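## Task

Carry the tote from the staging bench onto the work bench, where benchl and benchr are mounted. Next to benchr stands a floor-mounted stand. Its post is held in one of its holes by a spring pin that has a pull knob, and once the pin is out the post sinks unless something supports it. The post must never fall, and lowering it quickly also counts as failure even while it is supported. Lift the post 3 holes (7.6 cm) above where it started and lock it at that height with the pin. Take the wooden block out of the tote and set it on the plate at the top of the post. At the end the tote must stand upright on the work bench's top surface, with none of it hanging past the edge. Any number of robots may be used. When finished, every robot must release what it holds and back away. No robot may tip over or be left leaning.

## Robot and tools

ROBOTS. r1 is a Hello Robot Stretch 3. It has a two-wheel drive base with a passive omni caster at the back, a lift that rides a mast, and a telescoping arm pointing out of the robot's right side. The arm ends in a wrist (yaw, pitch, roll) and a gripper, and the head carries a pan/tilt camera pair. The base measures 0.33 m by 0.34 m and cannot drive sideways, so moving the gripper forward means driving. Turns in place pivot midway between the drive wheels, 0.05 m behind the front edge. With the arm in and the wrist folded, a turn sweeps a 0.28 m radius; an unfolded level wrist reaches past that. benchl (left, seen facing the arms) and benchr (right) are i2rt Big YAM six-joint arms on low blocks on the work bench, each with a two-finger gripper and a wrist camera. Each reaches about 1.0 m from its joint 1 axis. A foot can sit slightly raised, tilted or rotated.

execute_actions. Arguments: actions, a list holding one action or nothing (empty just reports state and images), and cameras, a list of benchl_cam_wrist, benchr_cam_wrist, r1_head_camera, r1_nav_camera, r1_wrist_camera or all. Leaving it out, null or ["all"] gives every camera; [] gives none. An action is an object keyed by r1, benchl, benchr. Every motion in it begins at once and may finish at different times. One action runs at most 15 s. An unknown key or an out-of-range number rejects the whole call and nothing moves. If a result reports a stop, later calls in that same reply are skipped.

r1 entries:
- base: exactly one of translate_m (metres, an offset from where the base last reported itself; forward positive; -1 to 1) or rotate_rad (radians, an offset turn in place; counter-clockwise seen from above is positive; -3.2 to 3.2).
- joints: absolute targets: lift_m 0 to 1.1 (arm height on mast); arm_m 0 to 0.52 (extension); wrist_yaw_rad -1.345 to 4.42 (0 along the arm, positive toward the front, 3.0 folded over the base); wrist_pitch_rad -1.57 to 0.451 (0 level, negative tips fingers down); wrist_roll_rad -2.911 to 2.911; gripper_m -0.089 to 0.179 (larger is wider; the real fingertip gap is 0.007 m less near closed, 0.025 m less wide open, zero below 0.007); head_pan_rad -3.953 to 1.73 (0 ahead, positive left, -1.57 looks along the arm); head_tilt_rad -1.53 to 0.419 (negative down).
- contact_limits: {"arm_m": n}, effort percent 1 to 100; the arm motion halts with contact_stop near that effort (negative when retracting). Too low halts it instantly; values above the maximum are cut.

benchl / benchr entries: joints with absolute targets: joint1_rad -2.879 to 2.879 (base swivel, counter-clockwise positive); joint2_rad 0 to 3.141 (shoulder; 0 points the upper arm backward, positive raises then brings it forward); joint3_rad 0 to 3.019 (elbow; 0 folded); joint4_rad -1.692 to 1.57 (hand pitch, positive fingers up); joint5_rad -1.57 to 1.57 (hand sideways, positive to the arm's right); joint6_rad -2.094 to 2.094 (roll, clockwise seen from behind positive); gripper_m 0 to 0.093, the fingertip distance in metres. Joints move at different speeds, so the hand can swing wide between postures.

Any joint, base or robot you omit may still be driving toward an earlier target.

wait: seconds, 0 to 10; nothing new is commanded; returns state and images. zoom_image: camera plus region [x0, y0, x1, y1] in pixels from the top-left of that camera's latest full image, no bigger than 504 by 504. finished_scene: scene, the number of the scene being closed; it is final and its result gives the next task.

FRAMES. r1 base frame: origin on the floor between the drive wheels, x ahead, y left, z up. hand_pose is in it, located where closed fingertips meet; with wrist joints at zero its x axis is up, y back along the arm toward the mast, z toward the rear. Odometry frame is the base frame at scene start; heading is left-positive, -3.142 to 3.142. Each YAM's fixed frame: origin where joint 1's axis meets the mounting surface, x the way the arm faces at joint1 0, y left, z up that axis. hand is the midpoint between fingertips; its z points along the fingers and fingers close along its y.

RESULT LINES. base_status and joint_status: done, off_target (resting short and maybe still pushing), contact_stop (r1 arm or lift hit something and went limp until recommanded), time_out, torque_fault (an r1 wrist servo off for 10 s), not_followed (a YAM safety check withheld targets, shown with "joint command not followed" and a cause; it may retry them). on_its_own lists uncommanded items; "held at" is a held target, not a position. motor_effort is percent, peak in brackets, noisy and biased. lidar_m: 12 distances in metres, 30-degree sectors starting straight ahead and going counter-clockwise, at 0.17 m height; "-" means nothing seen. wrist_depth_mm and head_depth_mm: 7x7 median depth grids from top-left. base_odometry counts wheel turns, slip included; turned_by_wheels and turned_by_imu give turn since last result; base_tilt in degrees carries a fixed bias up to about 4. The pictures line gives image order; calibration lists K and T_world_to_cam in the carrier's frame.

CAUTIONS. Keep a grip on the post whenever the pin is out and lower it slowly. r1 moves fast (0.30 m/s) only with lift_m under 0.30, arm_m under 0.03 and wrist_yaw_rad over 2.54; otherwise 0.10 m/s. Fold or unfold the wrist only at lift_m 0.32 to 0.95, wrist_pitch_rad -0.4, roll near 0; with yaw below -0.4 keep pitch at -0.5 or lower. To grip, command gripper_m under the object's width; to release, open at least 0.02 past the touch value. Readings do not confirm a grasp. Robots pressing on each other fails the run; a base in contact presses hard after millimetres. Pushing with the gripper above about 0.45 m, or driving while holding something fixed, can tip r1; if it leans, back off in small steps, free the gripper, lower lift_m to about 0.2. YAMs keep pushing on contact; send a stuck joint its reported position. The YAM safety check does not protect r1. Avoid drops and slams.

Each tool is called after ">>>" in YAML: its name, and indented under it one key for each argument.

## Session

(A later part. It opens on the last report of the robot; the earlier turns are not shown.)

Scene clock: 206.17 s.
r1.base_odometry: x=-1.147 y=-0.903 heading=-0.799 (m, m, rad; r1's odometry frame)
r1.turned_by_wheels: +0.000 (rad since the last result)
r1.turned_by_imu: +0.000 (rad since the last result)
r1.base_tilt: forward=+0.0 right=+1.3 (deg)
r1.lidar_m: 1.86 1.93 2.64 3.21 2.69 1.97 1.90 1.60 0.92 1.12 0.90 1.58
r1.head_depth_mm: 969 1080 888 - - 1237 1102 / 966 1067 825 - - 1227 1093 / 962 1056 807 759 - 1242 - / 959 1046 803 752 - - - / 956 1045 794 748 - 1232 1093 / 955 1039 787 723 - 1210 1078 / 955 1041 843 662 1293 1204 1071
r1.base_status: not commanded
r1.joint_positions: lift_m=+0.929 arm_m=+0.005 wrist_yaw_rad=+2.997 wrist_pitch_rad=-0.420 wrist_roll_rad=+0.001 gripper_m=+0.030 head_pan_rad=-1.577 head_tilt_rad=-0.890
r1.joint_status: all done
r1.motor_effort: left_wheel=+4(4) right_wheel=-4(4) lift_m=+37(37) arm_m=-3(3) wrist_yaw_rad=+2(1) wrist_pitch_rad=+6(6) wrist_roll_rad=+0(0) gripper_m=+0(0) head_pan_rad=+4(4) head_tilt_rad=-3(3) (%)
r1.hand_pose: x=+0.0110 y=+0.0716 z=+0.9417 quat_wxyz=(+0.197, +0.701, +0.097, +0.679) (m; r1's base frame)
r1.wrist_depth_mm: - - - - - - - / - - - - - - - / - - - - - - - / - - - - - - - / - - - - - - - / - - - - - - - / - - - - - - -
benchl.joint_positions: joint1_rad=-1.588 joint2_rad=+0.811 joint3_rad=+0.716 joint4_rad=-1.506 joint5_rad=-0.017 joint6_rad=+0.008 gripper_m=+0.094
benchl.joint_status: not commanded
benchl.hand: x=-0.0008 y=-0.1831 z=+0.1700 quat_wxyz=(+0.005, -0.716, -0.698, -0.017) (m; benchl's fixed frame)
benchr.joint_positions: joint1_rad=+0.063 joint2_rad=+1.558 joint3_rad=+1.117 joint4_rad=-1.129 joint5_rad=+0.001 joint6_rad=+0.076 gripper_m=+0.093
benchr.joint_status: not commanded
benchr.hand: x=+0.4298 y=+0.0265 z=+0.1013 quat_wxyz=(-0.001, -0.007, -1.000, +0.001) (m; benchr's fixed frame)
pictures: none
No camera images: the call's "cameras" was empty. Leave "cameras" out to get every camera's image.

>>> execute_actions:
  actions:
    - {"r1":{"joints":{"wrist_yaw_rad":0}},"benchr":{"joints":{"joint1_rad":0.085,"joint2_rad":1.65,"joint3_rad":1.05,"joint4_rad":-1.0}}}
  cameras: []

>>> execute_actions:
  actions:
    - {"r1":{"joints":{"wrist_pitch_rad":-1.45,"wrist_roll_rad":1.57,"lift_m":1.02,"arm_m":0.3,"gripper_m":0.09}},"benchr":{"joints":{"joint2_rad":1.78,"joint3_rad":1.0,"joint4_rad":-0.83}}}
  cameras: ["benchr_cam_wrist","r1_wrist_camera"]

>>> execute_actions:
  actions:
    - {"r1":{"joints":{"lift_m":0.88}}}
  cameras: ["r1_wrist_camera"]

Scene clock: 209.67 s.
r1.base_odometry: x=-1.147 y=-0.903 heading=-0.799 (m, m, rad; r1's odometry frame)
r1.turned_by_wheels: +0.000 (rad since the last result)
r1.turned_by_imu: +0.000 (rad since the last result)
r1.base_tilt: forward=+0.0 right=+1.3 (deg)
r1.lidar_m: 1.86 1.93 2.64 3.23 2.70 1.97 1.90 1.59 0.92 1.12 0.90 1.58
r1.head_depth_mm: 968 1078 888 - - 1188 1100 / 967 1069 826 - - 1175 1095 / 962 1058 814 - - 1182 1110 / 963 1053 802 - - 1177 1112 / 961 1045 797 665 1314 1221 1094 / 957 1035 788 663 1305 1210 1082 / 954 1040 842 660 1301 1208 1074
r1.base_status: not commanded
r1.joint_positions: lift_m=+0.929 arm_m=+0.005 wrist_yaw_rad=+0.004 wrist_pitch_rad=-0.420 wrist_roll_rad=+0.001 gripper_m=+0.030 head_pan_rad=-1.577 head_tilt_rad=-0.890
r1.joint_status: all done
r1.motor_effort: left_wheel=+4(4) right_wheel=-4(4) lift_m=+37(37) arm_m=-3(3) wrist_yaw_rad=-3(4) wrist_pitch_rad=+6(6) wrist_roll_rad=-1(0) gripper_m=+1(1) head_pan_rad=+4(5) head_tilt_rad=-3(3) (%)
r1.hand_pose: x=-0.0207 y=-0.3745 z=+0.9417 quat_wxyz=(+0.692, +0.149, -0.691, -0.146) (m; r1's base frame)
r1.wrist_depth_mm: 796 818 824 785 801 797 821 / 858 863 881 882 873 859 881 / 705 711 742 744 771 797 812 / 554 536 510 520 504 619 636 / 460 412 482 477 468 475 513 / 387 304 286 292 411 330 422 / 336 325 327 332 332 344 366
benchl.joint_positions: joint1_rad=-1.588 joint2_rad=+0.811 joint3_rad=+0.716 joint4_rad=-1.506 joint5_rad=-0.017 joint6_rad=+0.008 gripper_m=+0.094
benchl.joint_status: not commanded
benchl.hand: x=-0.0008 y=-0.1831 z=+0.1700 quat_wxyz=(+0.005, -0.716, -0.698, -0.017) (m; benchl's fixed frame)
benchr.joint_positions: joint1_rad=+0.075 joint2_rad=+1.651 joint3_rad=+1.056 joint4_rad=-1.008 joint5_rad=+0.001 joint6_rad=+0.076 gripper_m=+0.093
benchr.joint_status: all done
benchr.hand: x=+0.4269 y=+0.0315 z=+0.0425 quat_wxyz=(+0.016, -0.001, -1.000, +0.002) (m; benchr's fixed frame)
pictures: none
No camera images: the call's "cameras" was empty. Leave "cameras" out to get every camera's image.

Scene clock: 213.07 s.
r1.base_odometry: x=-1.147 y=-0.903 heading=-0.799 (m, m, rad; r1's odometry frame)
r1.turned_by_wheels: +0.000 (rad since the last result)
r1.turned_by_imu: +0.000 (rad since the last result)
r1.base_tilt: forward=+0.0 right=+1.3 (deg)
r1.lidar_m: 1.86 1.93 2.64 3.22 2.71 1.97 1.90 1.59 0.92 1.12 0.90 1.59
r1.head_depth_mm: 986 1077 884 717 1330 1243 1098 / 1007 1051 801 679 1333 1230 1093 / - 1023 810 674 1329 1232 1111 / - - 802 657 1313 1218 1111 / 960 1037 794 666 1314 1222 1095 / 954 1044 790 662 1306 1213 1076 / 953 1038 839 662 1301 1203 1069
r1.base_status: not commanded
r1.joint_positions: lift_m=+1.019 arm_m=+0.300 wrist_yaw_rad=+0.002 wrist_pitch_rad=-1.443 wrist_roll_rad=+1.567 gripper_m=+0.090 head_pan_rad=-1.577 head_tilt_rad=-0.890
r1.joint_status: all done
r1.motor_effort: left_wheel=+4(4) right_wheel=-4(4) lift_m=+37(41) arm_m=+3(3) wrist_yaw_rad=-2(3) wrist_pitch_rad=-2(7) wrist_roll_rad=+2(2) gripper_m=+0(80) head_pan_rad=+4(4) head_tilt_rad=-3(3) (%)
r1.hand_pose: x=-0.0215 y=-0.4530 z=+0.9008 quat_wxyz=(+0.002, +0.002, -0.750, -0.661) (m; r1's base frame)
r1.wrist_depth_mm: 260 327 321 315 311 982 958 / 270 333 333 325 317 - 953 / 278 346 342 338 329 - 985 / 331 355 356 346 340 - - / 386 341 363 356 359 - - / 399 324 378 367 370 - - / 422 353 374 362 - - -
benchl.joint_positions: joint1_rad=-1.588 joint2_rad=+0.811 joint3_rad=+0.716 joint4_rad=-1.506 joint5_rad=-0.017 joint6_rad=+0.008 gripper_m=+0.094
benchl.joint_status: not commanded
benchl.hand: x=-0.0008 y=-0.1831 z=+0.1700 quat_wxyz=(+0.005, -0.716, -0.698, -0.017) (m; benchl's fixed frame)
benchr.joint_positions: joint1_rad=+0.075 joint2_rad=+1.784 joint3_rad=+1.005 joint4_rad=-0.838 joint5_rad=+0.001 joint6_rad=+0.076 gripper_m=+0.093
benchr.joint_status: all done
benchr.hand: x=+0.4277 y=+0.0316 z=-0.0276 quat_wxyz=(+0.023, -0.001, -1.000, +0.002) (m; benchr's fixed frame)
pictures: benchr_cam_wrist, r1_wrist_camera
camera_calibration (this result's frames):
benchr_cam_wrist: T_world_to_cam=[[0.00154566, -0.999979, 0.00630389, 0.0314142], [-0.786321, 0.0026793, 0.617813, 0.358999], [-0.617817, -0.00591181, -0.7863, 0.364799], [0, 0, 0, 1]] pos_world=[0.507619, 0.0326083, 0.0648489]
r1_wrist_camera: T_world_to_cam=[[-0.0473987, 0.99279, -0.110096, 0.544965], [0.979753, 0.0676722, 0.188429, -0.0876057], [0.194521, -0.0989354, -0.975896, 1.00443], [0, 0, 0, 1]] pos_world=[-0.0837196, -0.435734, 1.05672]
Images, in order (width x height): benchr_cam_wrist 504x504, r1_wrist_camera 644x364.

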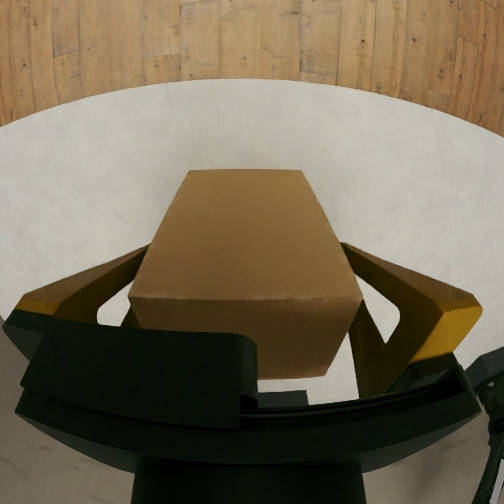

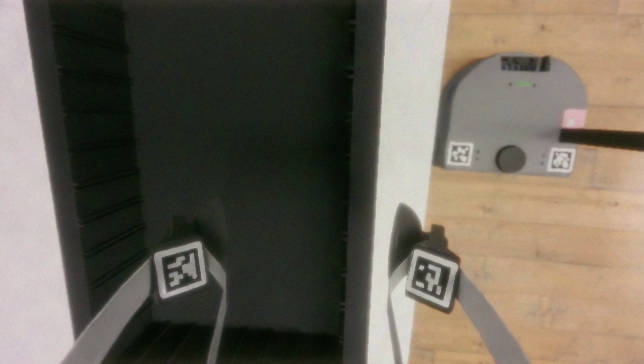

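Scene clock: 215.17 s.
r1.base_odometry: x=-1.147 y=-0.903 heading=-0.799 (m, m, rad; r1's odometry frame)
r1.turned_by_wheels: +0.000 (rad since the last result)
r1.turned_by_imu: +0.000 (rad since the last result)
r1.base_tilt: forward=+0.0 right=+1.3 (deg)
r1.lidar_m: 1.86 1.93 2.64 3.21 2.69 1.97 1.90 1.59 0.92 1.12 0.90 1.58
r1.head_depth_mm: 969 1082 - - - 1201 1089 / 966 - - 677 1339 1232 1097 / 962 - - 675 1325 1231 1113 / 958 1047 - 668 1320 1224 1112 / 958 1042 800 665 1312 1216 1098 / 957 1042 794 662 1297 1214 1078 / 954 1042 844 671 1296 1205 1072
r1.base_status: not commanded
r1.joint_positions: lift_m=+0.881 arm_m=+0.300 wrist_yaw_rad=+0.002 wrist_pitch_rad=-1.456 wrist_roll_rad=+1.567 gripper_m=+0.090 head_pan_rad=-1.577 head_tilt_rad=-0.890
r1.joint_status: all done
r1.motor_effort: left_wheel=+4(4) right_wheel=-4(4) lift_m=+13(30) arm_m=+3(3) wrist_yaw_rad=-2(1) wrist_pitch_rad=+2(3) wrist_roll_rad=+1(1) gripper_m=-1(0) head_pan_rad=+4(4) head_tilt_rad=-3(3) (%)
r1.hand_pose: x=-0.0215 y=-0.4497 z=+0.7620 quat_wxyz=(+0.002, +0.002, -0.746, -0.666) (m; r1's base frame)
r1.wrist_depth_mm: 193 192 186 183 180 184 827 / 201 196 193 190 185 186 836 / 208 203 200 195 190 192 - / 214 211 206 200 198 928 884 / 224 218 212 208 117 945 964 / 230 227 223 215 121 987 960 / 240 235 229 224 219 989 973
benchl.joint_positions: joint1_rad=-1.588 joint2_rad=+0.811 joint3_rad=+0.716 joint4_rad=-1.506 joint5_rad=-0.017 joint6_rad=+0.008 gripper_m=+0.094
benchl.joint_status: not commanded
benchl.hand: x=-0.0008 y=-0.1831 z=+0.1700 quat_wxyz=(+0.005, -0.716, -0.698, -0.017) (m; benchl's fixed frame)
benchr.joint_positions: joint1_rad=+0.075 joint2_rad=+1.784 joint3_rad=+1.005 joint4_rad=-0.838 joint5_rad=+0.001 joint6_rad=+0.076 gripper_m=+0.093
benchr.joint_status: not commanded
benchr.hand: x=+0.4277 y=+0.0316 z=-0.0276 quat_wxyz=(+0.023, -0.001, -1.000, +0.002) (m; benchr's fixed frame)
pictures: r1_wrist_camera
camera_calibration (this result's frames):
r1_wrist_camera: T_world_to_cam=[[-0.0473927, 0.994148, -0.0970797, 0.51703], [0.979757, 0.0651898, 0.189277, -0.0634272], [0.194498, -0.0861442, -0.977113, 0.875941], [0, 0, 0, 1]] pos_world=[-0.0837219, -0.434412, 0.918092]
Images, in order (width x height): r1_wrist_camera 644x364.

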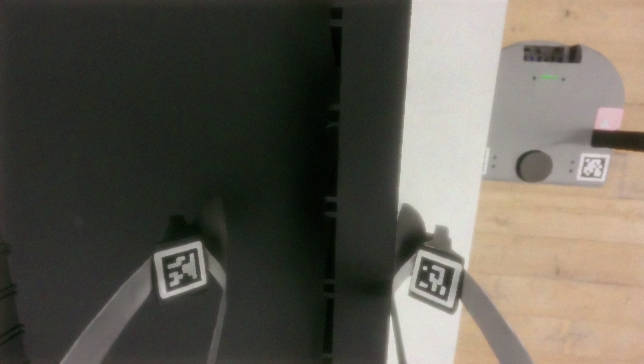

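>>> execute_actions:
  actions:
    - {"r1":{"joints":{"arm_m":0.278,"lift_m":0.875}},"benchr":{"joints":{"gripper_m":0.04}}}
  cameras: []

>>> execute_actions:
  actions:
    - {"r1":{"joints":{"gripper_m":-0.06}}}
  cameras: []

>>> execute_actions:
  actions:
    - {"r1":{"joints":{"lift_m":1.09}},"benchr":{"joints":{"joint2_rad":1.45,"joint3_rad":1.5,"joint4_rad":-1.6}}}
  cameras: ["r1_head_camera"]

>>> execute_actions:
  actions:
    - {"r1":{"base":{"rotate_rad":1.57},"joints":{"arm_m":0.2}},"benchr":{"joints":{"joint1_rad":1.378,"joint6_rad":-0.2,"joint3_rad":1.75,"joint4_rad":-1.69}}}
  cameras: []

>>> execute_actions:
  actions:
    - {"r1":{"base":{"translate_m":1}},"benchr":{"joints":{"joint2_rad":1.8,"joint3_rad":2.15}}}
  cameras: []

>>> execute_actions:
  actions:
    - {"r1":{"base":{"translate_m":1}},"benchr":{"joints":{"joint2_rad":2.06,"joint3_rad":2.44}}}
  cameras: ["benchr_cam_wrist","r1_head_camera"]

Scene clock: 217.70 s.
r1.base_odometry: x=-1.147 y=-0.903 heading=-0.799 (m, m, rad; r1's odometry frame)
r1.turned_by_wheels: +0.000 (rad since the last result)
r1.turned_by_imu: +0.000 (rad since the last result)
r1.base_tilt: forward=-0.1 right=+1.3 (deg)
r1.lidar_m: 1.87 1.93 2.64 3.23 2.70 1.97 1.90 1.60 0.92 1.12 0.90 1.58
r1.head_depth_mm: 965 1081 - - - 1194 1095 / 963 - - 672 1330 1232 1095 / 963 - - 673 1332 1232 1108 / 960 1046 - 658 1322 1221 1103 / 958 1043 797 667 1315 1217 1098 / 957 1042 792 662 1303 1212 1078 / 952 1044 842 670 1306 1203 1071
r1.base_status: not commanded
r1.joint_positions: lift_m=+0.876 arm_m=+0.278 wrist_yaw_rad=+0.002 wrist_pitch_rad=-1.452 wrist_roll_rad=+1.567 gripper_m=+0.090 head_pan_rad=-1.577 head_tilt_rad=-0.890
r1.joint_status: all done
r1.motor_effort: left_wheel=+4(4) right_wheel=-4(4) lift_m=+14(15) arm_m=-3(2) wrist_yaw_rad=-2(2) wrist_pitch_rad=+1(2) wrist_roll_rad=+1(1) gripper_m=+1(0) head_pan_rad=+4(4) head_tilt_rad=-3(3) (%)
r1.hand_pose: x=-0.0215 y=-0.4296 z=+0.7570 quat_wxyz=(+0.002, +0.002, -0.748, -0.664) (m; r1's base frame)
r1.wrist_depth_mm: 190 187 184 100 178 814 799 / 196 194 188 103 184 - 831 / 204 200 194 106 189 - - / 211 206 201 109 195 915 891 / 219 214 207 113 202 937 923 / 226 221 216 117 211 977 998 / 234 228 223 121 217 - 981
benchl.joint_positions: joint1_rad=-1.588 joint2_rad=+0.811 joint3_rad=+0.716 joint4_rad=-1.506 joint5_rad=-0.017 joint6_rad=+0.008 gripper_m=+0.094
benchl.joint_status: not commanded
benchl.hand: x=-0.0008 y=-0.1831 z=+0.1700 quat_wxyz=(+0.005, -0.716, -0.698, -0.017) (m; benchl's fixed frame)
benchr.joint_positions: joint1_rad=+0.076 joint2_rad=+1.784 joint3_rad=+1.005 joint4_rad=-0.837 joint5_rad=+0.001 joint6_rad=+0.076 gripper_m=+0.080
benchr.joint_status: gripper_m off_target (ended at +0.080, target +0.040)
benchr.hand: x=+0.4280 y=+0.0319 z=-0.0276 quat_wxyz=(+0.022, +0.000, -1.000, +0.002) (m; benchr's fixed frame)
pictures: none
No camera images: the call's "cameras" was empty. Leave "cameras" out to get every camera's image.

Scene clock: 219.70 s.
r1.base_odometry: x=-1.147 y=-0.903 heading=-0.799 (m, m, rad; r1's odometry frame)
r1.turned_by_wheels: +0.000 (rad since the last result)
r1.turned_by_imu: +0.000 (rad since the last result)
r1.base_tilt: forward=-0.1 right=+1.3 (deg)
r1.lidar_m: 1.86 1.93 2.64 3.23 2.70 1.98 1.90 1.60 0.92 1.12 0.90 1.58
r1.head_depth_mm: 963 1087 - - - 1196 1099 / 966 - - 673 1325 1241 1099 / 963 - - 675 1327 1226 1113 / 961 1051 - 661 1319 1222 1114 / 961 1049 797 665 1307 1218 1098 / 955 1041 790 662 1306 1208 1075 / 953 1038 839 672 1303 1208 1075
r1.base_status: not commanded
r1.joint_positions: lift_m=+0.876 arm_m=+0.278 wrist_yaw_rad=+0.002 wrist_pitch_rad=-1.446 wrist_roll_rad=+1.567 gripper_m=-0.058 head_pan_rad=-1.577 head_tilt_rad=-0.890
r1.joint_status: all done
r1.motor_effort: left_wheel=+4(4) right_wheel=-4(4) lift_m=+13(14) arm_m=-3(3) wrist_yaw_rad=-2(2) wrist_pitch_rad=-1(2) wrist_roll_rad=+1(2) gripper_m=-36(99) head_pan_rad=+4(5) head_tilt_rad=-3(3) (%)
r1.hand_pose: x=-0.0215 y=-0.4310 z=+0.7570 quat_wxyz=(+0.002, +0.002, -0.750, -0.662) (m; r1's base frame)
r1.wrist_depth_mm: 191 188 184 99 178 828 798 / 197 194 189 102 183 - 829 / 205 201 196 106 190 - - / 212 206 202 109 196 927 893 / 219 214 210 113 201 930 923 / 228 222 219 117 214 976 947 / 236 232 225 121 216 - 968
benchl.joint_positions: joint1_rad=-1.588 joint2_rad=+0.811 joint3_rad=+0.716 joint4_rad=-1.506 joint5_rad=-0.017 joint6_rad=+0.008 gripper_m=+0.094
benchl.joint_status: not commanded
benchl.hand: x=-0.0008 y=-0.1831 z=+0.1700 quat_wxyz=(+0.005, -0.716, -0.698, -0.017) (m; benchl's fixed frame)
benchr.joint_positions: joint1_rad=+0.076 joint2_rad=+1.784 joint3_rad=+1.005 joint4_rad=-0.837 joint5_rad=+0.001 joint6_rad=+0.076 gripper_m=+0.080
benchr.joint_status: not commanded
benchr.hand: x=+0.4280 y=+0.0319 z=-0.0276 quat_wxyz=(+0.022, +0.000, -1.000, +0.002) (m; benchr's fixed frame)
pictures: none
No camera images: the call's "cameras" was empty. Leave "cameras" out to get every camera's image.

Scene clock: 222.50 s.
r1.base_odometry: x=-1.147 y=-0.903 heading=-0.799 (m, m, rad; r1's odometry frame)
r1.turned_by_wheels: +0.000 (rad since the last result)
r1.turned_by_imu: +0.000 (rad since the last result)
r1.base_tilt: forward=-0.1 right=+1.4 (deg)
r1.lidar_m: 1.87 1.93 2.64 3.21 2.70 1.97 1.90 1.60 0.92 1.12 0.90 1.58
r1.head_depth_mm: 965 1078 495 732 1339 1239 1100 / 926 1068 486 725 1328 1237 1095 / 981 1057 481 721 1328 1228 1111 / - 1045 484 704 1315 1223 1116 / 956 1045 477 698 1313 1214 1097 / 959 1038 474 691 1302 1211 1072 / 951 1040 470 691 1301 1200 1071
r1.base_status: not commanded
r1.joint_positions: lift_m=+1.089 arm_m=+0.278 wrist_yaw_rad=+0.002 wrist_pitch_rad=-1.465 wrist_roll_rad=+1.567 gripper_m=-0.046 head_pan_rad=-1.577 head_tilt_rad=-0.890
r1.joint_status: all done
r1.on_its_own: gripper_m is held at -0.047, not at your -0.060, by its stall guard, which is still easing
r1.motor_effort: left_wheel=+3(5) right_wheel=-4(6) lift_m=+41(43) arm_m=-3(3) wrist_yaw_rad=-2(2) wrist_pitch_rad=+5(6) wrist_roll_rad=+1(1) gripper_m=-24(35) head_pan_rad=+4(5) head_tilt_rad=-3(3) (%)
r1.hand_pose: x=-0.0215 y=-0.4261 z=+0.9706 quat_wxyz=(+0.002, +0.002, -0.743, -0.669) (m; r1's base frame)
r1.wrist_depth_mm: 254 274 234 117 - - - / 256 285 241 121 - - - / 260 292 251 128 412 - - / 263 301 261 152 - - - / 268 313 283 132 - - - / 274 323 291 139 - - - / 288 325 294 190 - - -
benchl.joint_positions: joint1_rad=-1.588 joint2_rad=+0.811 joint3_rad=+0.716 joint4_rad=-1.506 joint5_rad=-0.017 joint6_rad=+0.008 gripper_m=+0.094
benchl.joint_status: not commanded
benchl.hand: x=-0.0008 y=-0.1831 z=+0.1700 quat_wxyz=(+0.005, -0.716, -0.698, -0.017) (m; benchl's fixed frame)
benchr.joint_positions: joint1_rad=+0.076 joint2_rad=+1.458 joint3_rad=+1.476 joint4_rad=-1.591 joint5_rad=+0.001 joint6_rad=+0.076 gripper_m=+0.080
benchr.joint_status: all done
benchr.hand: x=+0.4268 y=+0.0318 z=+0.2753 quat_wxyz=(+0.001, +0.000, -1.000, +0.000) (m; benchr's fixed frame)
pictures: r1_head_camera (sideways: a quarter turn clockwise sets it upright)
camera_calibration (this result's frames):
r1_head_camera: T_world_to_cam=[[-0.0178011, 0.775755, -0.630783, 0.838251], [0.998612, -0.0174837, -0.0496835, 0.0630078], [-0.0495707, -0.630791, -0.774367, 0.9605], [0, 0, 0, 1]] pos_world=[-0.000385939, -0.0433017, 1.27566]
Images, in order (width x height): r1_head_camera 896x504.

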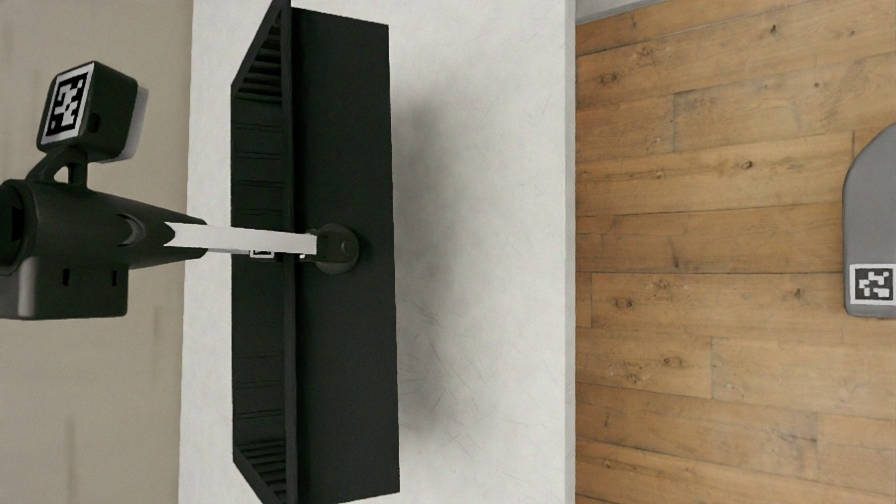

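Scene clock: 225.93 s.
r1.base_odometry: x=-1.147 y=-0.903 heading=+0.771 (m, m, rad; r1's odometry frame)
r1.turned_by_wheels: +1.570 (rad since the last result)
r1.turned_by_imu: +1.573 (rad since the last result)
r1.base_tilt: forward=+0.0 right=+1.3 (deg)
r1.lidar_m: 3.31 2.69 1.97 1.90 1.58 0.92 1.12 0.90 1.59 1.86 1.94 2.66
r1.head_depth_mm: 1630 1945 539 451 1424 1241 1106 / 1619 1987 629 447 1415 1227 1095 / - 1960 632 444 1397 1231 1110 / - - 619 447 1399 1228 1115 / 1581 1925 622 437 1395 1217 1101 / 1616 1887 620 432 1381 1210 1073 / 1624 1867 590 429 1368 1210 1076
r1.base_status: done
r1.joint_positions: lift_m=+1.089 arm_m=+0.200 wrist_yaw_rad=+0.002 wrist_pitch_rad=-1.465 wrist_roll_rad=+1.568 gripper_m=-0.032 head_pan_rad=-1.577 head_tilt_rad=-0.890
r1.joint_status: all done
r1.on_its_own: gripper_m is held at -0.033, not at your -0.060, by its stall guard, which is still easing
r1.motor_effort: left_wheel=-4(8) right_wheel=+4(9) lift_m=+41(41) arm_m=-3(4) wrist_yaw_rad=-2(2) wrist_pitch_rad=+5(5) wrist_roll_rad=+1(1) gripper_m=-18(23) head_pan_rad=+4(4) head_tilt_rad=-3(3) (%)
r1.hand_pose: x=-0.0215 y=-0.3482 z=+0.9706 quat_wxyz=(+0.002, +0.001, -0.743, -0.669) (m; r1's base frame)
r1.wrist_depth_mm: 251 278 232 117 - - - / 254 284 244 121 - - - / 258 288 253 125 - - - / 262 303 261 130 - - - / 274 311 284 130 - - - / 281 318 294 139 - - - / 294 325 294 194 - - -
benchl.joint_positions: joint1_rad=-1.588 joint2_rad=+0.811 joint3_rad=+0.716 joint4_rad=-1.506 joint5_rad=-0.017 joint6_rad=+0.008 gripper_m=+0.094
benchl.joint_status: not commanded
benchl.hand: x=-0.0008 y=-0.1831 z=+0.1700 quat_wxyz=(+0.005, -0.716, -0.698, -0.017) (m; benchl's fixed frame)
benchr.joint_positions: joint1_rad=+1.381 joint2_rad=+1.465 joint3_rad=+1.703 joint4_rad=-1.683 joint5_rad=-0.002 joint6_rad=-0.189 gripper_m=+0.080
benchr.joint_status: all done
benchr.hand: x=+0.0851 y=+0.4434 z=+0.3601 quat_wxyz=(-0.051, +0.706, -0.706, -0.036) (m; benchr's fixed frame)
pictures: none
No camera images: the call's "cameras" was empty. Leave "cameras" out to get every camera's image.

Scene clock: 237.63 s.
r1.base_odometry: x=-0.429 y=-0.206 heading=+0.771 (m, m, rad; r1's odometry frame)
r1.turned_by_wheels: +0.000 (rad since the last result)
r1.turned_by_imu: -0.003 (rad since the last result)
r1.base_tilt: forward=-0.1 right=+1.3 (deg)
r1.lidar_m: 2.22 2.39 1.96 1.89 1.96 1.80 2.12 1.79 1.94 1.87 1.94 2.32
r1.head_depth_mm: 1625 1952 539 453 1431 1241 1099 / 1620 2001 630 447 1413 1238 1101 / - 1972 632 445 1415 1226 1114 / - - 620 447 1397 1225 1117 / 1593 1932 622 436 1397 1218 1099 / 1614 1872 625 432 1377 1215 1076 / 1622 1875 562 428 1377 1207 1070
r1.base_status: done
r1.joint_positions: lift_m=+1.089 arm_m=+0.200 wrist_yaw_rad=+0.002 wrist_pitch_rad=-1.465 wrist_roll_rad=+1.568 gripper_m=-0.032 head_pan_rad=-1.577 head_tilt_rad=-0.890
r1.joint_status: not commanded
r1.on_its_own: gripper_m is held at -0.033, not at your -0.060, by its stall guard, which is not easing now
r1.motor_effort: left_wheel=-3(4) right_wheel=+3(9) lift_m=+40(41) arm_m=-4(3) wrist_yaw_rad=-1(1) wrist_pitch_rad=+5(5) wrist_roll_rad=+0(1) gripper_m=-20(19) head_pan_rad=+4(5) head_tilt_rad=-3(3) (%)
r1.hand_pose: x=-0.0215 y=-0.3482 z=+0.9706 quat_wxyz=(+0.002, +0.001, -0.743, -0.669) (m; r1's base frame)
r1.wrist_depth_mm: 250 275 233 117 - - - / 257 286 242 121 - - - / 258 296 252 125 - - - / 263 300 261 129 - - - / 271 311 285 130 - - - / 281 323 293 139 - - - / 291 326 294 192 - - -
benchl.joint_positions: joint1_rad=-1.588 joint2_rad=+0.811 joint3_rad=+0.716 joint4_rad=-1.506 joint5_rad=-0.017 joint6_rad=+0.008 gripper_m=+0.094
benchl.joint_status: not commanded
benchl.hand: x=-0.0008 y=-0.1831 z=+0.1700 quat_wxyz=(+0.005, -0.716, -0.698, -0.017) (m; benchl's fixed frame)
benchr.joint_positions: joint1_rad=+1.381 joint2_rad=+1.824 joint3_rad=+2.079 joint4_rad=-1.689 joint5_rad=-0.002 joint6_rad=-0.189 gripper_m=+0.080
benchr.joint_status: all done
benchr.hand: x=+0.1104 y=+0.5752 z=+0.3326 quat_wxyz=(-0.056, +0.705, -0.706, -0.039) (m; benchr's fixed frame)
pictures: none
No camera images: the call's "cameras" was empty. Leave "cameras" out to get every camera's image.

Scene clock: 249.33 s.
r1.base_odometry: x=+0.288 y=+0.491 heading=+0.771 (m, m, rad; r1's odometry frame)
r1.turned_by_wheels: +0.000 (rad since the last result)
r1.turned_by_imu: -0.003 (rad since the last result)
r1.base_tilt: forward=-0.1 right=+1.3 (deg)
r1.lidar_m: 1.23 1.50 1.96 1.89 1.96 2.68 2.76 2.66 1.94 1.87 1.94 1.24
r1.head_depth_mm: 1638 1958 536 453 1429 1245 1099 / 1623 1988 631 449 1416 1227 1095 / - 1963 631 445 1406 1232 1111 / - - 618 445 1405 1227 1112 / 1584 1933 621 436 1387 1215 1100 / 1619 1908 626 432 1397 1211 1075 / 1606 1884 590 428 1381 1200 1071
r1.base_status: done
r1.joint_positions: lift_m=+1.089 arm_m=+0.200 wrist_yaw_rad=+0.002 wrist_pitch_rad=-1.465 wrist_roll_rad=+1.568 gripper_m=-0.032 head_pan_rad=-1.577 head_tilt_rad=-0.890
r1.joint_status: not commanded
r1.on_its_own: gripper_m is held at -0.033, not at your -0.060, by its stall guard, which is not easing now
r1.motor_effort: left_wheel=-3(6) right_wheel=+3(9) lift_m=+41(41) arm_m=-3(3) wrist_yaw_rad=-2(2) wrist_pitch_rad=+5(5) wrist_roll_rad=+1(0) gripper_m=-19(20) head_pan_rad=+4(4) head_tilt_rad=-3(3) (%)
r1.hand_pose: x=-0.0215 y=-0.3482 z=+0.9706 quat_wxyz=(+0.002, +0.001, -0.743, -0.669) (m; r1's base frame)
r1.wrist_depth_mm: 251 275 234 117 - - - / 254 284 242 120 - - - / 259 294 253 125 - - - / 263 304 262 130 - - - / 272 311 284 130 - - - / 278 322 295 139 - - - / 293 326 296 192 - - -
benchl.joint_positions: joint1_rad=-1.588 joint2_rad=+0.811 joint3_rad=+0.716 joint4_rad=-1.506 joint5_rad=-0.017 joint6_rad=+0.008 gripper_m=+0.094
benchl.joint_status: not commanded
benchl.hand: x=-0.0008 y=-0.1831 z=+0.1700 quat_wxyz=(+0.005, -0.716, -0.698, -0.017) (m; benchl's fixed frame)
benchr.joint_positions: joint1_rad=+1.381 joint2_rad=+2.087 joint3_rad=+2.368 joint4_rad=-1.689 joint5_rad=-0.002 joint6_rad=-0.189 gripper_m=+0.080
benchr.joint_status: all done
benchr.hand: x=+0.1272 y=+0.6626 z=+0.2897 quat_wxyz=(-0.067, +0.705, -0.705, -0.047) (m; benchr's fixed frame)
pictures: benchr_cam_wrist, r1_head_camera (sideways: a quarter turn clockwise sets it upright)
camera_calibration (this result's frames):
benchr_cam_wrist: T_world_to_cam=[[0.999547, -0.000513411, 0.0300894, -0.135229], [-0.0137983, -0.896379, 0.443074, 0.473054], [0.026744, -0.443289, -0.89598, 0.671962], [0, 0, 0, 1]] pos_world=[0.123724, 0.721839, 0.396535]
r1_head_camera: T_world_to_cam=[[-0.017801, 0.775755, -0.630783, 0.838252], [0.998612, -0.0174839, -0.0496835, 0.0630078], [-0.0495708, -0.630791, -0.774367, 0.9605], [0, 0, 0, 1]] pos_world=[-0.000385944, -0.0433017, 1.27566]
Images, in order (width x height): benchr_cam_wrist 504x504, r1_head_camera 896x504.

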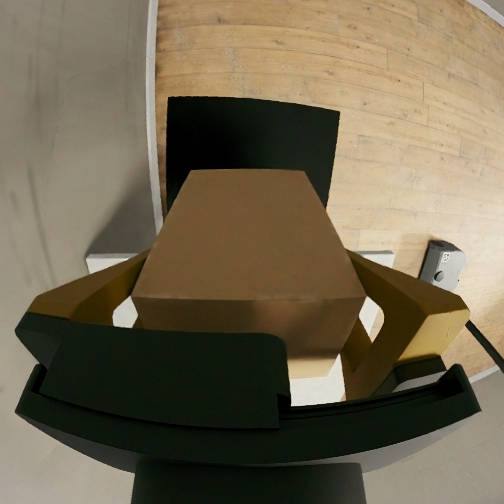

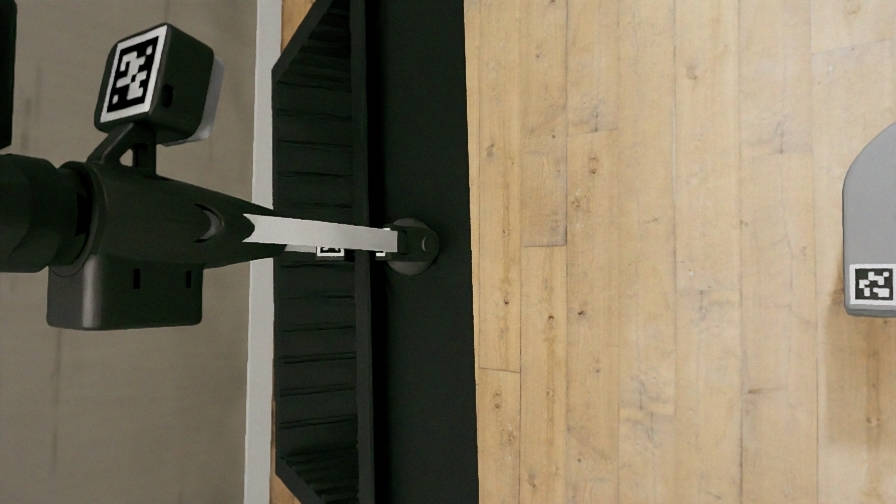

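>>> execute_actions:
  actions:
    - {"benchr":{"joints":{"joint2_rad":2.16}},"r1":{"base":{"translate_m":0.5}}}
  cameras: []

>>> execute_actions:
  actions:
    - {"benchr":{"joints":{"joint2_rad":2.19}},"r1":{"base":{"rotate_rad":1.57}}}

Scene clock: 257.70 s.
r1.base_odometry: x=+0.647 y=+0.839 heading=+0.770 (m, m, rad; r1's odometry frame)
r1.turned_by_wheels: +0.000 (rad since the last result)
r1.turned_by_imu: -0.001 (rad since the last result)
r1.base_tilt: forward=+0.0 right=+1.3 (deg)
r1.lidar_m: 1.13 1.17 1.15 1.89 1.96 2.68 3.26 2.66 1.94 1.87 1.61 0.76
r1.head_depth_mm: 1634 1967 536 452 1427 1233 1100 / 1639 1987 630 448 1421 1236 1096 / - 1967 633 444 1408 1223 1106 / - - 619 447 1402 1230 1111 / 1586 1938 622 436 1391 1219 1097 / 1625 1895 626 433 1384 1206 1079 / 1611 1893 590 428 1382 1204 1075
r1.base_status: done
r1.joint_positions: lift_m=+1.089 arm_m=+0.200 wrist_yaw_rad=+0.002 wrist_pitch_rad=-1.465 wrist_roll_rad=+1.568 gripper_m=-0.032 head_pan_rad=-1.577 head_tilt_rad=-0.890
r1.joint_status: not commanded
r1.on_its_own: gripper_m is held at -0.033, not at your -0.060, by its stall guard, which is not easing now
r1.motor_effort: left_wheel=-3(4) right_wheel=+3(9) lift_m=+41(41) arm_m=-3(3) wrist_yaw_rad=-2(2) wrist_pitch_rad=+5(5) wrist_roll_rad=+1(1) gripper_m=-18(18) head_pan_rad=+4(4) head_tilt_rad=-3(3) (%)
r1.hand_pose: x=-0.0215 y=-0.3482 z=+0.9706 quat_wxyz=(+0.002, +0.001, -0.743, -0.669) (m; r1's base frame)
r1.wrist_depth_mm: 249 275 234 117 - - - / 256 284 242 121 - - - / 258 294 251 125 - - - / 265 303 263 129 - - - / 273 311 283 130 - - - / 280 325 292 139 - - - / 293 327 294 193 - - -
benchl.joint_positions: joint1_rad=-1.588 joint2_rad=+0.811 joint3_rad=+0.716 joint4_rad=-1.506 joint5_rad=-0.017 joint6_rad=+0.008 gripper_m=+0.094
benchl.joint_status: not commanded
benchl.hand: x=-0.0008 y=-0.1831 z=+0.1700 quat_wxyz=(+0.005, -0.716, -0.698, -0.017) (m; benchl's fixed frame)
benchr.joint_positions: joint1_rad=+1.381 joint2_rad=+2.170 joint3_rad=+2.381 joint4_rad=-1.689 joint5_rad=-0.003 joint6_rad=-0.189 gripper_m=+0.080
benchr.joint_status: all done
benchr.hand: x=+0.1296 y=+0.6755 z=+0.2405 quat_wxyz=(-0.038, +0.706, -0.706, -0.028) (m; benchr's fixed frame)
pictures: none
No camera images: the call's "cameras" was empty. Leave "cameras" out to get every camera's image.

Scene clock: 261.13 s.
r1.base_odometry: x=+0.647 y=+0.839 heading=+2.340 (m, m, rad; r1's odometry frame)
r1.turned_by_wheels: +1.570 (rad since the last result)
r1.turned_by_imu: +1.573 (rad since the last result)
r1.base_tilt: forward=+0.0 right=+1.3 (deg)
r1.lidar_m: 1.90 1.97 2.72 3.25 2.62 1.94 1.87 1.59 0.76 1.13 1.18 1.15
r1.head_depth_mm: 978 1073 534 451 1340 1242 1097 / 973 1023 628 447 1314 1219 1102 / - 1039 632 444 1318 1228 1108 / - - 618 447 1317 1226 1112 / 951 997 624 436 1316 1218 1096 / 970 1058 626 433 1298 1213 1076 / 969 1051 590 430 1297 1206 1073
r1.base_status: done
r1.joint_positions: lift_m=+1.089 arm_m=+0.200 wrist_yaw_rad=+0.002 wrist_pitch_rad=-1.465 wrist_roll_rad=+1.569 gripper_m=-0.032 head_pan_rad=-1.577 head_tilt_rad=-0.890
r1.joint_status: not commanded
r1.on_its_own: gripper_m is held at -0.033, not at your -0.060, by its stall guard, which is not easing now
r1.motor_effort: left_wheel=-3(8) right_wheel=+4(8) lift_m=+41(41) arm_m=-3(3) wrist_yaw_rad=-2(1) wrist_pitch_rad=+5(5) wrist_roll_rad=+1(1) gripper_m=-19(20) head_pan_rad=+4(4) head_tilt_rad=-3(3) (%)
r1.hand_pose: x=-0.0215 y=-0.3482 z=+0.9706 quat_wxyz=(+0.002, +0.001, -0.743, -0.669) (m; r1's base frame)
r1.wrist_depth_mm: 251 275 233 117 - - - / 253 284 243 120 - - - / 258 292 251 124 - - - / 263 303 264 129 - - - / 269 314 281 130 - - - / 279 323 294 139 - - - / 288 329 297 194 - - -
benchl.joint_positions: joint1_rad=-1.588 joint2_rad=+0.811 joint3_rad=+0.716 joint4_rad=-1.506 joint5_rad=-0.017 joint6_rad=+0.008 gripper_m=+0.094
benchl.joint_status: not commanded
benchl.hand: x=-0.0008 y=-0.1831 z=+0.1700 quat_wxyz=(+0.005, -0.716, -0.698, -0.017) (m; benchl's fixed frame)
benchr.joint_positions: joint1_rad=+1.381 joint2_rad=+2.170 joint3_rad=+2.381 joint4_rad=-1.689 joint5_rad=-0.003 joint6_rad=-0.189 gripper_m=+0.080
benchr.joint_status: all done
benchr.hand: x=+0.1296 y=+0.6756 z=+0.2400 quat_wxyz=(-0.038, +0.706, -0.707, -0.027) (m; benchr's fixed frame)
pictures: benchl_cam_wrist, benchr_cam_wrist, r1_head_camera (sideways: a quarter turn clockwise sets it upright), r1_nav_camera (sideways: a quarter turn counterclockwise sets it upright), r1_wrist_camera
camera_calibration (this result's frames):
benchr_cam_wrist: T_world_to_cam=[[0.999864, 0.00113895, 0.0164646, -0.134043], [-0.00731282, -0.863762, 0.503846, 0.469339], [0.0147953, -0.503898, -0.863636, 0.667827], [0, 0, 0, 1]] pos_world=[0.127577, 0.742067, 0.342492]
r1_head_camera: T_world_to_cam=[[-0.0178011, 0.775755, -0.630783, 0.838252], [0.998612, -0.0174837, -0.0496835, 0.0630078], [-0.0495707, -0.630791, -0.774367, 0.9605], [0, 0, 0, 1]] pos_world=[-0.000385939, -0.0433017, 1.27566]
r1_nav_camera: T_world_to_cam=[[-0.0508686, -0.790006, 0.610985, -0.745602], [-0.998425, 0.0547251, -0.0123658, 0.0712629], [-0.0236671, -0.610652, -0.791546, 0.986961], [0, 0, 0, 1]] pos_world=[0.0565814, 0.00975911, 1.23766]
r1_wrist_camera: T_world_to_cam=[[-0.0455228, 0.99502, -0.0886767, 0.428561], [0.97984, 0.0617611, 0.189999, -0.111406], [0.194529, -0.0782397, -0.977771, 1.09185], [0, 0, 0, 1]] pos_world=[-0.0837276, -0.33412, 1.12675]
Images, in order (width x height): benchl_cam_wrist 504x504, benchr_cam_wrist 504x504, r1_head_camera 896x504, r1_nav_camera 672x504, r1_wrist_camera 644x364.

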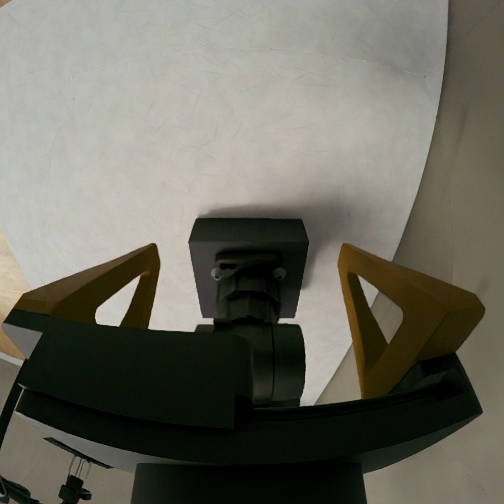

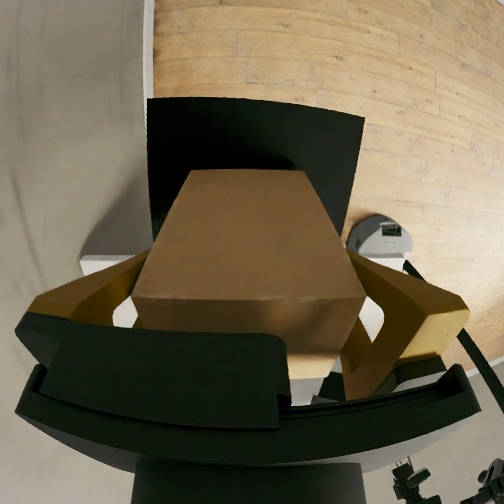

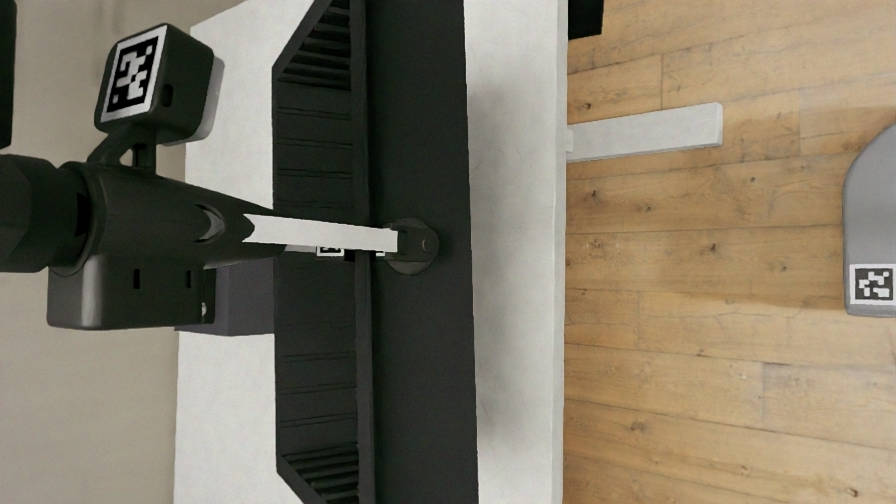

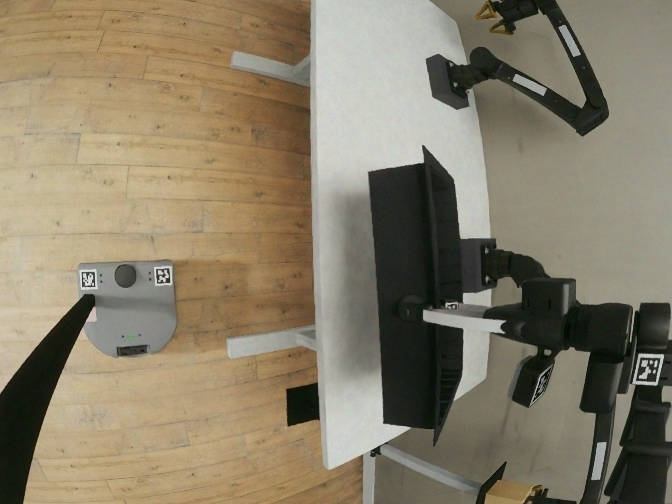

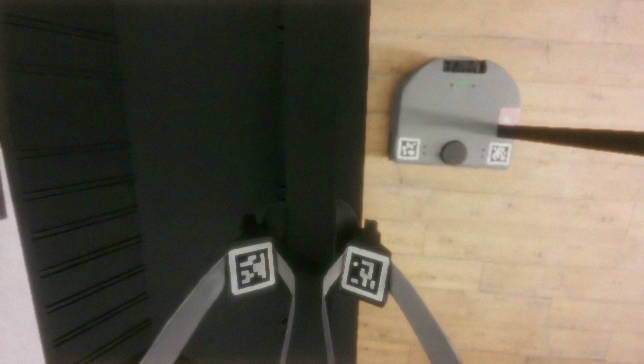

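>>> execute_actions:
  actions:
    - {"benchr":{"joints":{"joint2_rad":2.23}},"r1":{"base":{"translate_m":0.1},"joints":{"arm_m":0.32,"lift_m":1.05}}}
  cameras: ["benchr_cam_wrist"]

>>> execute_actions:
  actions:
    - {"r1":{"joints":{"lift_m":0.96}}}
  cameras: []

>>> execute_actions:
  actions:
    - {"r1":{"joints":{"lift_m":0.885,"arm_m":0.3}}}
  cameras: ["r1_head_camera","r1_nav_camera"]

Scene clock: 264.90 s.
r1.base_odometry: x=+0.577 y=+0.911 heading=+2.340 (m, m, rad; r1's odometry frame)
r1.turned_by_wheels: +0.000 (rad since the last result)
r1.turned_by_imu: +0.000 (rad since the last result)
r1.base_tilt: forward=-0.1 right=+1.3 (deg)
r1.lidar_m: 1.79 1.87 2.57 3.23 2.77 2.05 1.97 1.04 0.80 1.13 1.18 1.07
r1.head_depth_mm: 973 1071 812 733 1341 1240 1104 / 973 1065 547 727 1311 1222 1098 / 723 833 543 724 1317 1236 1112 / - 1009 540 719 1324 1222 1115 / 955 1058 533 699 1310 1211 1099 / 971 1058 530 691 1305 1213 1081 / 969 1056 534 691 1302 1204 1070
r1.base_status: done
r1.joint_positions: lift_m=+1.050 arm_m=+0.320 wrist_yaw_rad=+0.002 wrist_pitch_rad=-1.465 wrist_roll_rad=+1.569 gripper_m=-0.032 head_pan_rad=-1.577 head_tilt_rad=-0.890
r1.joint_status: all done
r1.on_its_own: gripper_m is held at -0.033, not at your -0.060, by its stall guard, which is not easing now
r1.motor_effort: left_wheel=-4(5) right_wheel=+4(8) lift_m=+17(39) arm_m=+3(3) wrist_yaw_rad=-2(2) wrist_pitch_rad=+5(5) wrist_roll_rad=+1(0) gripper_m=-19(20) head_pan_rad=+4(4) head_tilt_rad=-3(3) (%)
r1.hand_pose: x=-0.0215 y=-0.4675 z=+0.9318 quat_wxyz=(+0.002, +0.001, -0.743, -0.669) (m; r1's base frame)
r1.wrist_depth_mm: 251 275 232 116 341 993 968 / 256 283 243 120 353 - - / 256 291 251 124 366 - - / 261 302 261 129 381 - - / 267 310 285 130 - - - / 278 324 294 139 - - - / 290 325 299 169 - - -
benchl.joint_positions: joint1_rad=-1.588 joint2_rad=+0.811 joint3_rad=+0.716 joint4_rad=-1.506 joint5_rad=-0.017 joint6_rad=+0.008 gripper_m=+0.094
benchl.joint_status: not commanded
benchl.hand: x=-0.0008 y=-0.1831 z=+0.1700 quat_wxyz=(+0.005, -0.716, -0.698, -0.017) (m; benchl's fixed frame)
benchr.joint_positions: joint1_rad=+1.381 joint2_rad=+2.177 joint3_rad=+2.389 joint4_rad=-1.689 joint5_rad=-0.003 joint6_rad=-0.192 gripper_m=+0.080
benchr.joint_status: all done
benchr.hand: x=+0.1300 y=+0.6775 z=+0.2384 quat_wxyz=(-0.038, +0.707, -0.706, -0.027) (m; benchr's fixed frame)
pictures: benchr_cam_wrist
camera_calibration (this result's frames):
benchr_cam_wrist: T_world_to_cam=[[0.999852, 0.0037917, 0.0167831, -0.136251], [-0.00517615, -0.863948, 0.503555, 0.471667], [0.0164091, -0.503567, -0.8638, 0.667019], [0, 0, 0, 1]] pos_world=[0.127727, 0.743902, 0.340948]
Images, in order (width x height): benchr_cam_wrist 504x504.

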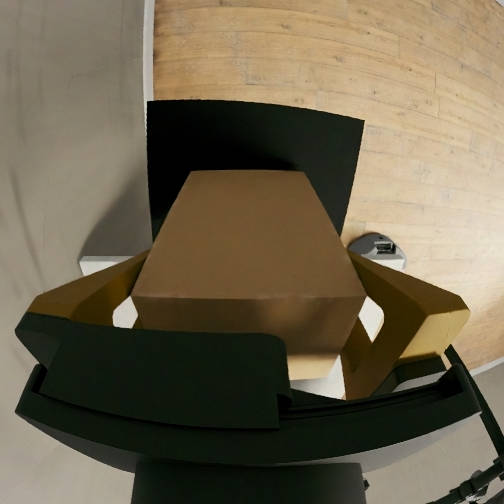

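Scene clock: 266.57 s.
r1.base_odometry: x=+0.577 y=+0.911 heading=+2.340 (m, m, rad; r1's odometry frame)
r1.turned_by_wheels: +0.000 (rad since the last result)
r1.turned_by_imu: +0.000 (rad since the last result)
r1.base_tilt: forward=-0.1 right=+1.3 (deg)
r1.lidar_m: 1.79 1.87 2.56 3.23 2.77 2.04 1.96 1.04 0.80 1.13 1.18 1.07
r1.head_depth_mm: - - 859 717 1337 1240 1101 / - 1066 773 679 1305 1216 1093 / - 844 806 674 1327 1232 1111 / - - 797 670 1317 1224 1116 / 971 1061 793 665 1307 1215 1098 / 970 1060 780 660 1300 1212 1077 / 967 1056 819 690 1299 1203 1069
r1.base_status: not commanded
r1.joint_positions: lift_m=+0.961 arm_m=+0.320 wrist_yaw_rad=+0.002 wrist_pitch_rad=-1.453 wrist_roll_rad=+1.569 gripper_m=-0.032 head_pan_rad=-1.577 head_tilt_rad=-0.890
r1.joint_status: all done
r1.on_its_own: gripper_m is held at -0.033, not at your -0.060, by its stall guard, which is not easing now
r1.motor_effort: left_wheel=-4(5) right_wheel=+4(5) lift_m=+14(16) arm_m=+3(3) wrist_yaw_rad=-2(2) wrist_pitch_rad=+1(5) wrist_roll_rad=+0(0) gripper_m=-20(20) head_pan_rad=+4(4) head_tilt_rad=-3(3) (%)
r1.hand_pose: x=-0.0215 y=-0.4706 z=+0.8420 quat_wxyz=(+0.002, +0.001, -0.747, -0.664) (m; r1's base frame)
r1.wrist_depth_mm: 259 249 222 117 255 906 893 / 260 258 227 120 263 - 912 / 264 270 237 124 273 - 937 / 267 282 246 128 280 - 987 / 269 293 261 130 289 - - / 272 302 268 136 307 - - / 274 317 277 209 312 - -
benchl.joint_positions: joint1_rad=-1.588 joint2_rad=+0.811 joint3_rad=+0.716 joint4_rad=-1.506 joint5_rad=-0.017 joint6_rad=+0.008 gripper_m=+0.094
benchl.joint_status: not commanded
benchl.hand: x=-0.0008 y=-0.1831 z=+0.1700 quat_wxyz=(+0.005, -0.716, -0.698, -0.017) (m; benchl's fixed frame)
benchr.joint_positions: joint1_rad=+1.381 joint2_rad=+2.177 joint3_rad=+2.389 joint4_rad=-1.689 joint5_rad=-0.003 joint6_rad=-0.192 gripper_m=+0.080
benchr.joint_status: not commanded
benchr.hand: x=+0.1300 y=+0.6775 z=+0.2384 quat_wxyz=(-0.038, +0.707, -0.706, -0.027) (m; benchr's fixed frame)
pictures: none
No camera images: the call's "cameras" was empty. Leave "cameras" out to get every camera's image.

Scene clock: 268.33 s.
r1.base_odometry: x=+0.577 y=+0.911 heading=+2.340 (m, m, rad; r1's odometry frame)
r1.turned_by_wheels: +0.000 (rad since the last result)
r1.turned_by_imu: +0.000 (rad since the last result)
r1.base_tilt: forward=+0.0 right=+1.3 (deg)
r1.lidar_m: 1.79 1.87 2.57 3.24 2.77 2.04 1.97 1.04 0.80 1.13 1.17 1.07
r1.head_depth_mm: 976 1088 - - - 1214 1098 / 937 - 782 689 1317 1227 1095 / 917 - 800 683 1316 1230 1110 / 973 - - 673 1322 1221 1115 / 971 1056 800 666 1320 1221 1095 / 968 1057 784 662 1305 1206 1079 / 969 1053 822 670 1300 1205 1073
r1.base_status: not commanded
r1.joint_positions: lift_m=+0.890 arm_m=+0.300 wrist_yaw_rad=+0.002 wrist_pitch_rad=-1.453 wrist_roll_rad=+1.569 gripper_m=-0.032 head_pan_rad=-1.577 head_tilt_rad=-0.890
r1.joint_status: lift_m contact_stop (moved -0.071 of -0.076); the others done
r1.on_its_own: gripper_m is held at -0.033, not at your -0.060, by its stall guard, which is not easing now; lift_m is slack since a contact_stop, until your next command for it (your +0.885 is given up)
r1.motor_effort: left_wheel=-2(4) right_wheel=+4(5) lift_m=+25(25) arm_m=-2(4) wrist_yaw_rad=-2(1) wrist_pitch_rad=+1(2) wrist_roll_rad=+1(0) gripper_m=-21(22) head_pan_rad=+4(4) head_tilt_rad=-3(3) (%)
r1.hand_pose: x=-0.0215 y=-0.4511 z=+0.7714 quat_wxyz=(+0.002, +0.001, -0.747, -0.664) (m; r1's base frame)
r1.wrist_depth_mm: 206 202 197 114 191 817 815 / 213 210 204 118 198 - 854 / 220 216 211 121 203 - - / 227 222 218 126 210 941 900 / 237 232 226 129 219 950 947 / 245 240 236 135 225 990 999 / 255 250 242 233 236 - 988
benchl.joint_positions: joint1_rad=-1.588 joint2_rad=+0.811 joint3_rad=+0.716 joint4_rad=-1.506 joint5_rad=-0.017 joint6_rad=+0.008 gripper_m=+0.094
benchl.joint_status: not commanded
benchl.hand: x=-0.0008 y=-0.1831 z=+0.1700 quat_wxyz=(+0.005, -0.716, -0.698, -0.017) (m; benchl's fixed frame)
benchr.joint_positions: joint1_rad=+1.381 joint2_rad=+2.177 joint3_rad=+2.389 joint4_rad=-1.689 joint5_rad=-0.003 joint6_rad=-0.192 gripper_m=+0.080
benchr.joint_status: not commanded
benchr.hand: x=+0.1300 y=+0.6775 z=+0.2384 quat_wxyz=(-0.038, +0.707, -0.706, -0.027) (m; benchr's fixed frame)
pictures: r1_head_camera (sideways: a quarter turn clockwise sets it upright), r1_nav_camera (sideways: a quarter turn counterclockwise sets it upright)
camera_calibration (this result's frames):
r1_head_camera: T_world_to_cam=[[-0.0178011, 0.775764, -0.630772, 0.838237], [0.998612, -0.017483, -0.0496837, 0.0630081], [-0.0495706, -0.630781, -0.774376, 0.960511], [0, 0, 0, 1]] pos_world=[-0.000385936, -0.0433013, 1.27566]
r1_nav_camera: T_world_to_cam=[[-0.0508686, -0.790015, 0.610974, -0.745588], [-0.998425, 0.0547252, -0.0123651, 0.071262], [-0.023667, -0.61064, -0.791554, 0.986973], [0, 0, 0, 1]] pos_world=[0.0565814, 0.00976001, 1.23766]
Images, in order (width x height): r1_head_camera 896x504, r1_nav_camera 672x504.

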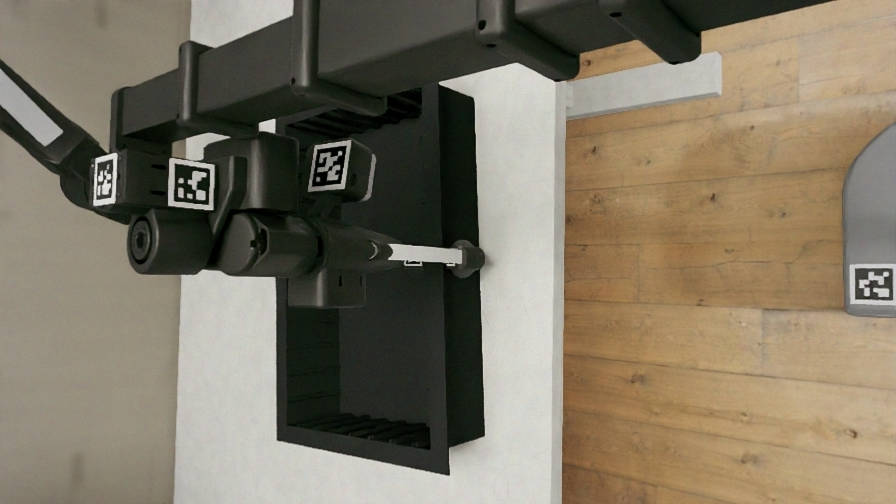

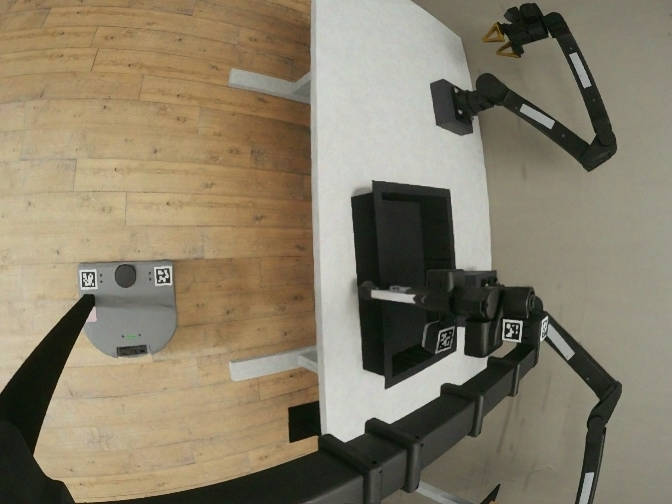

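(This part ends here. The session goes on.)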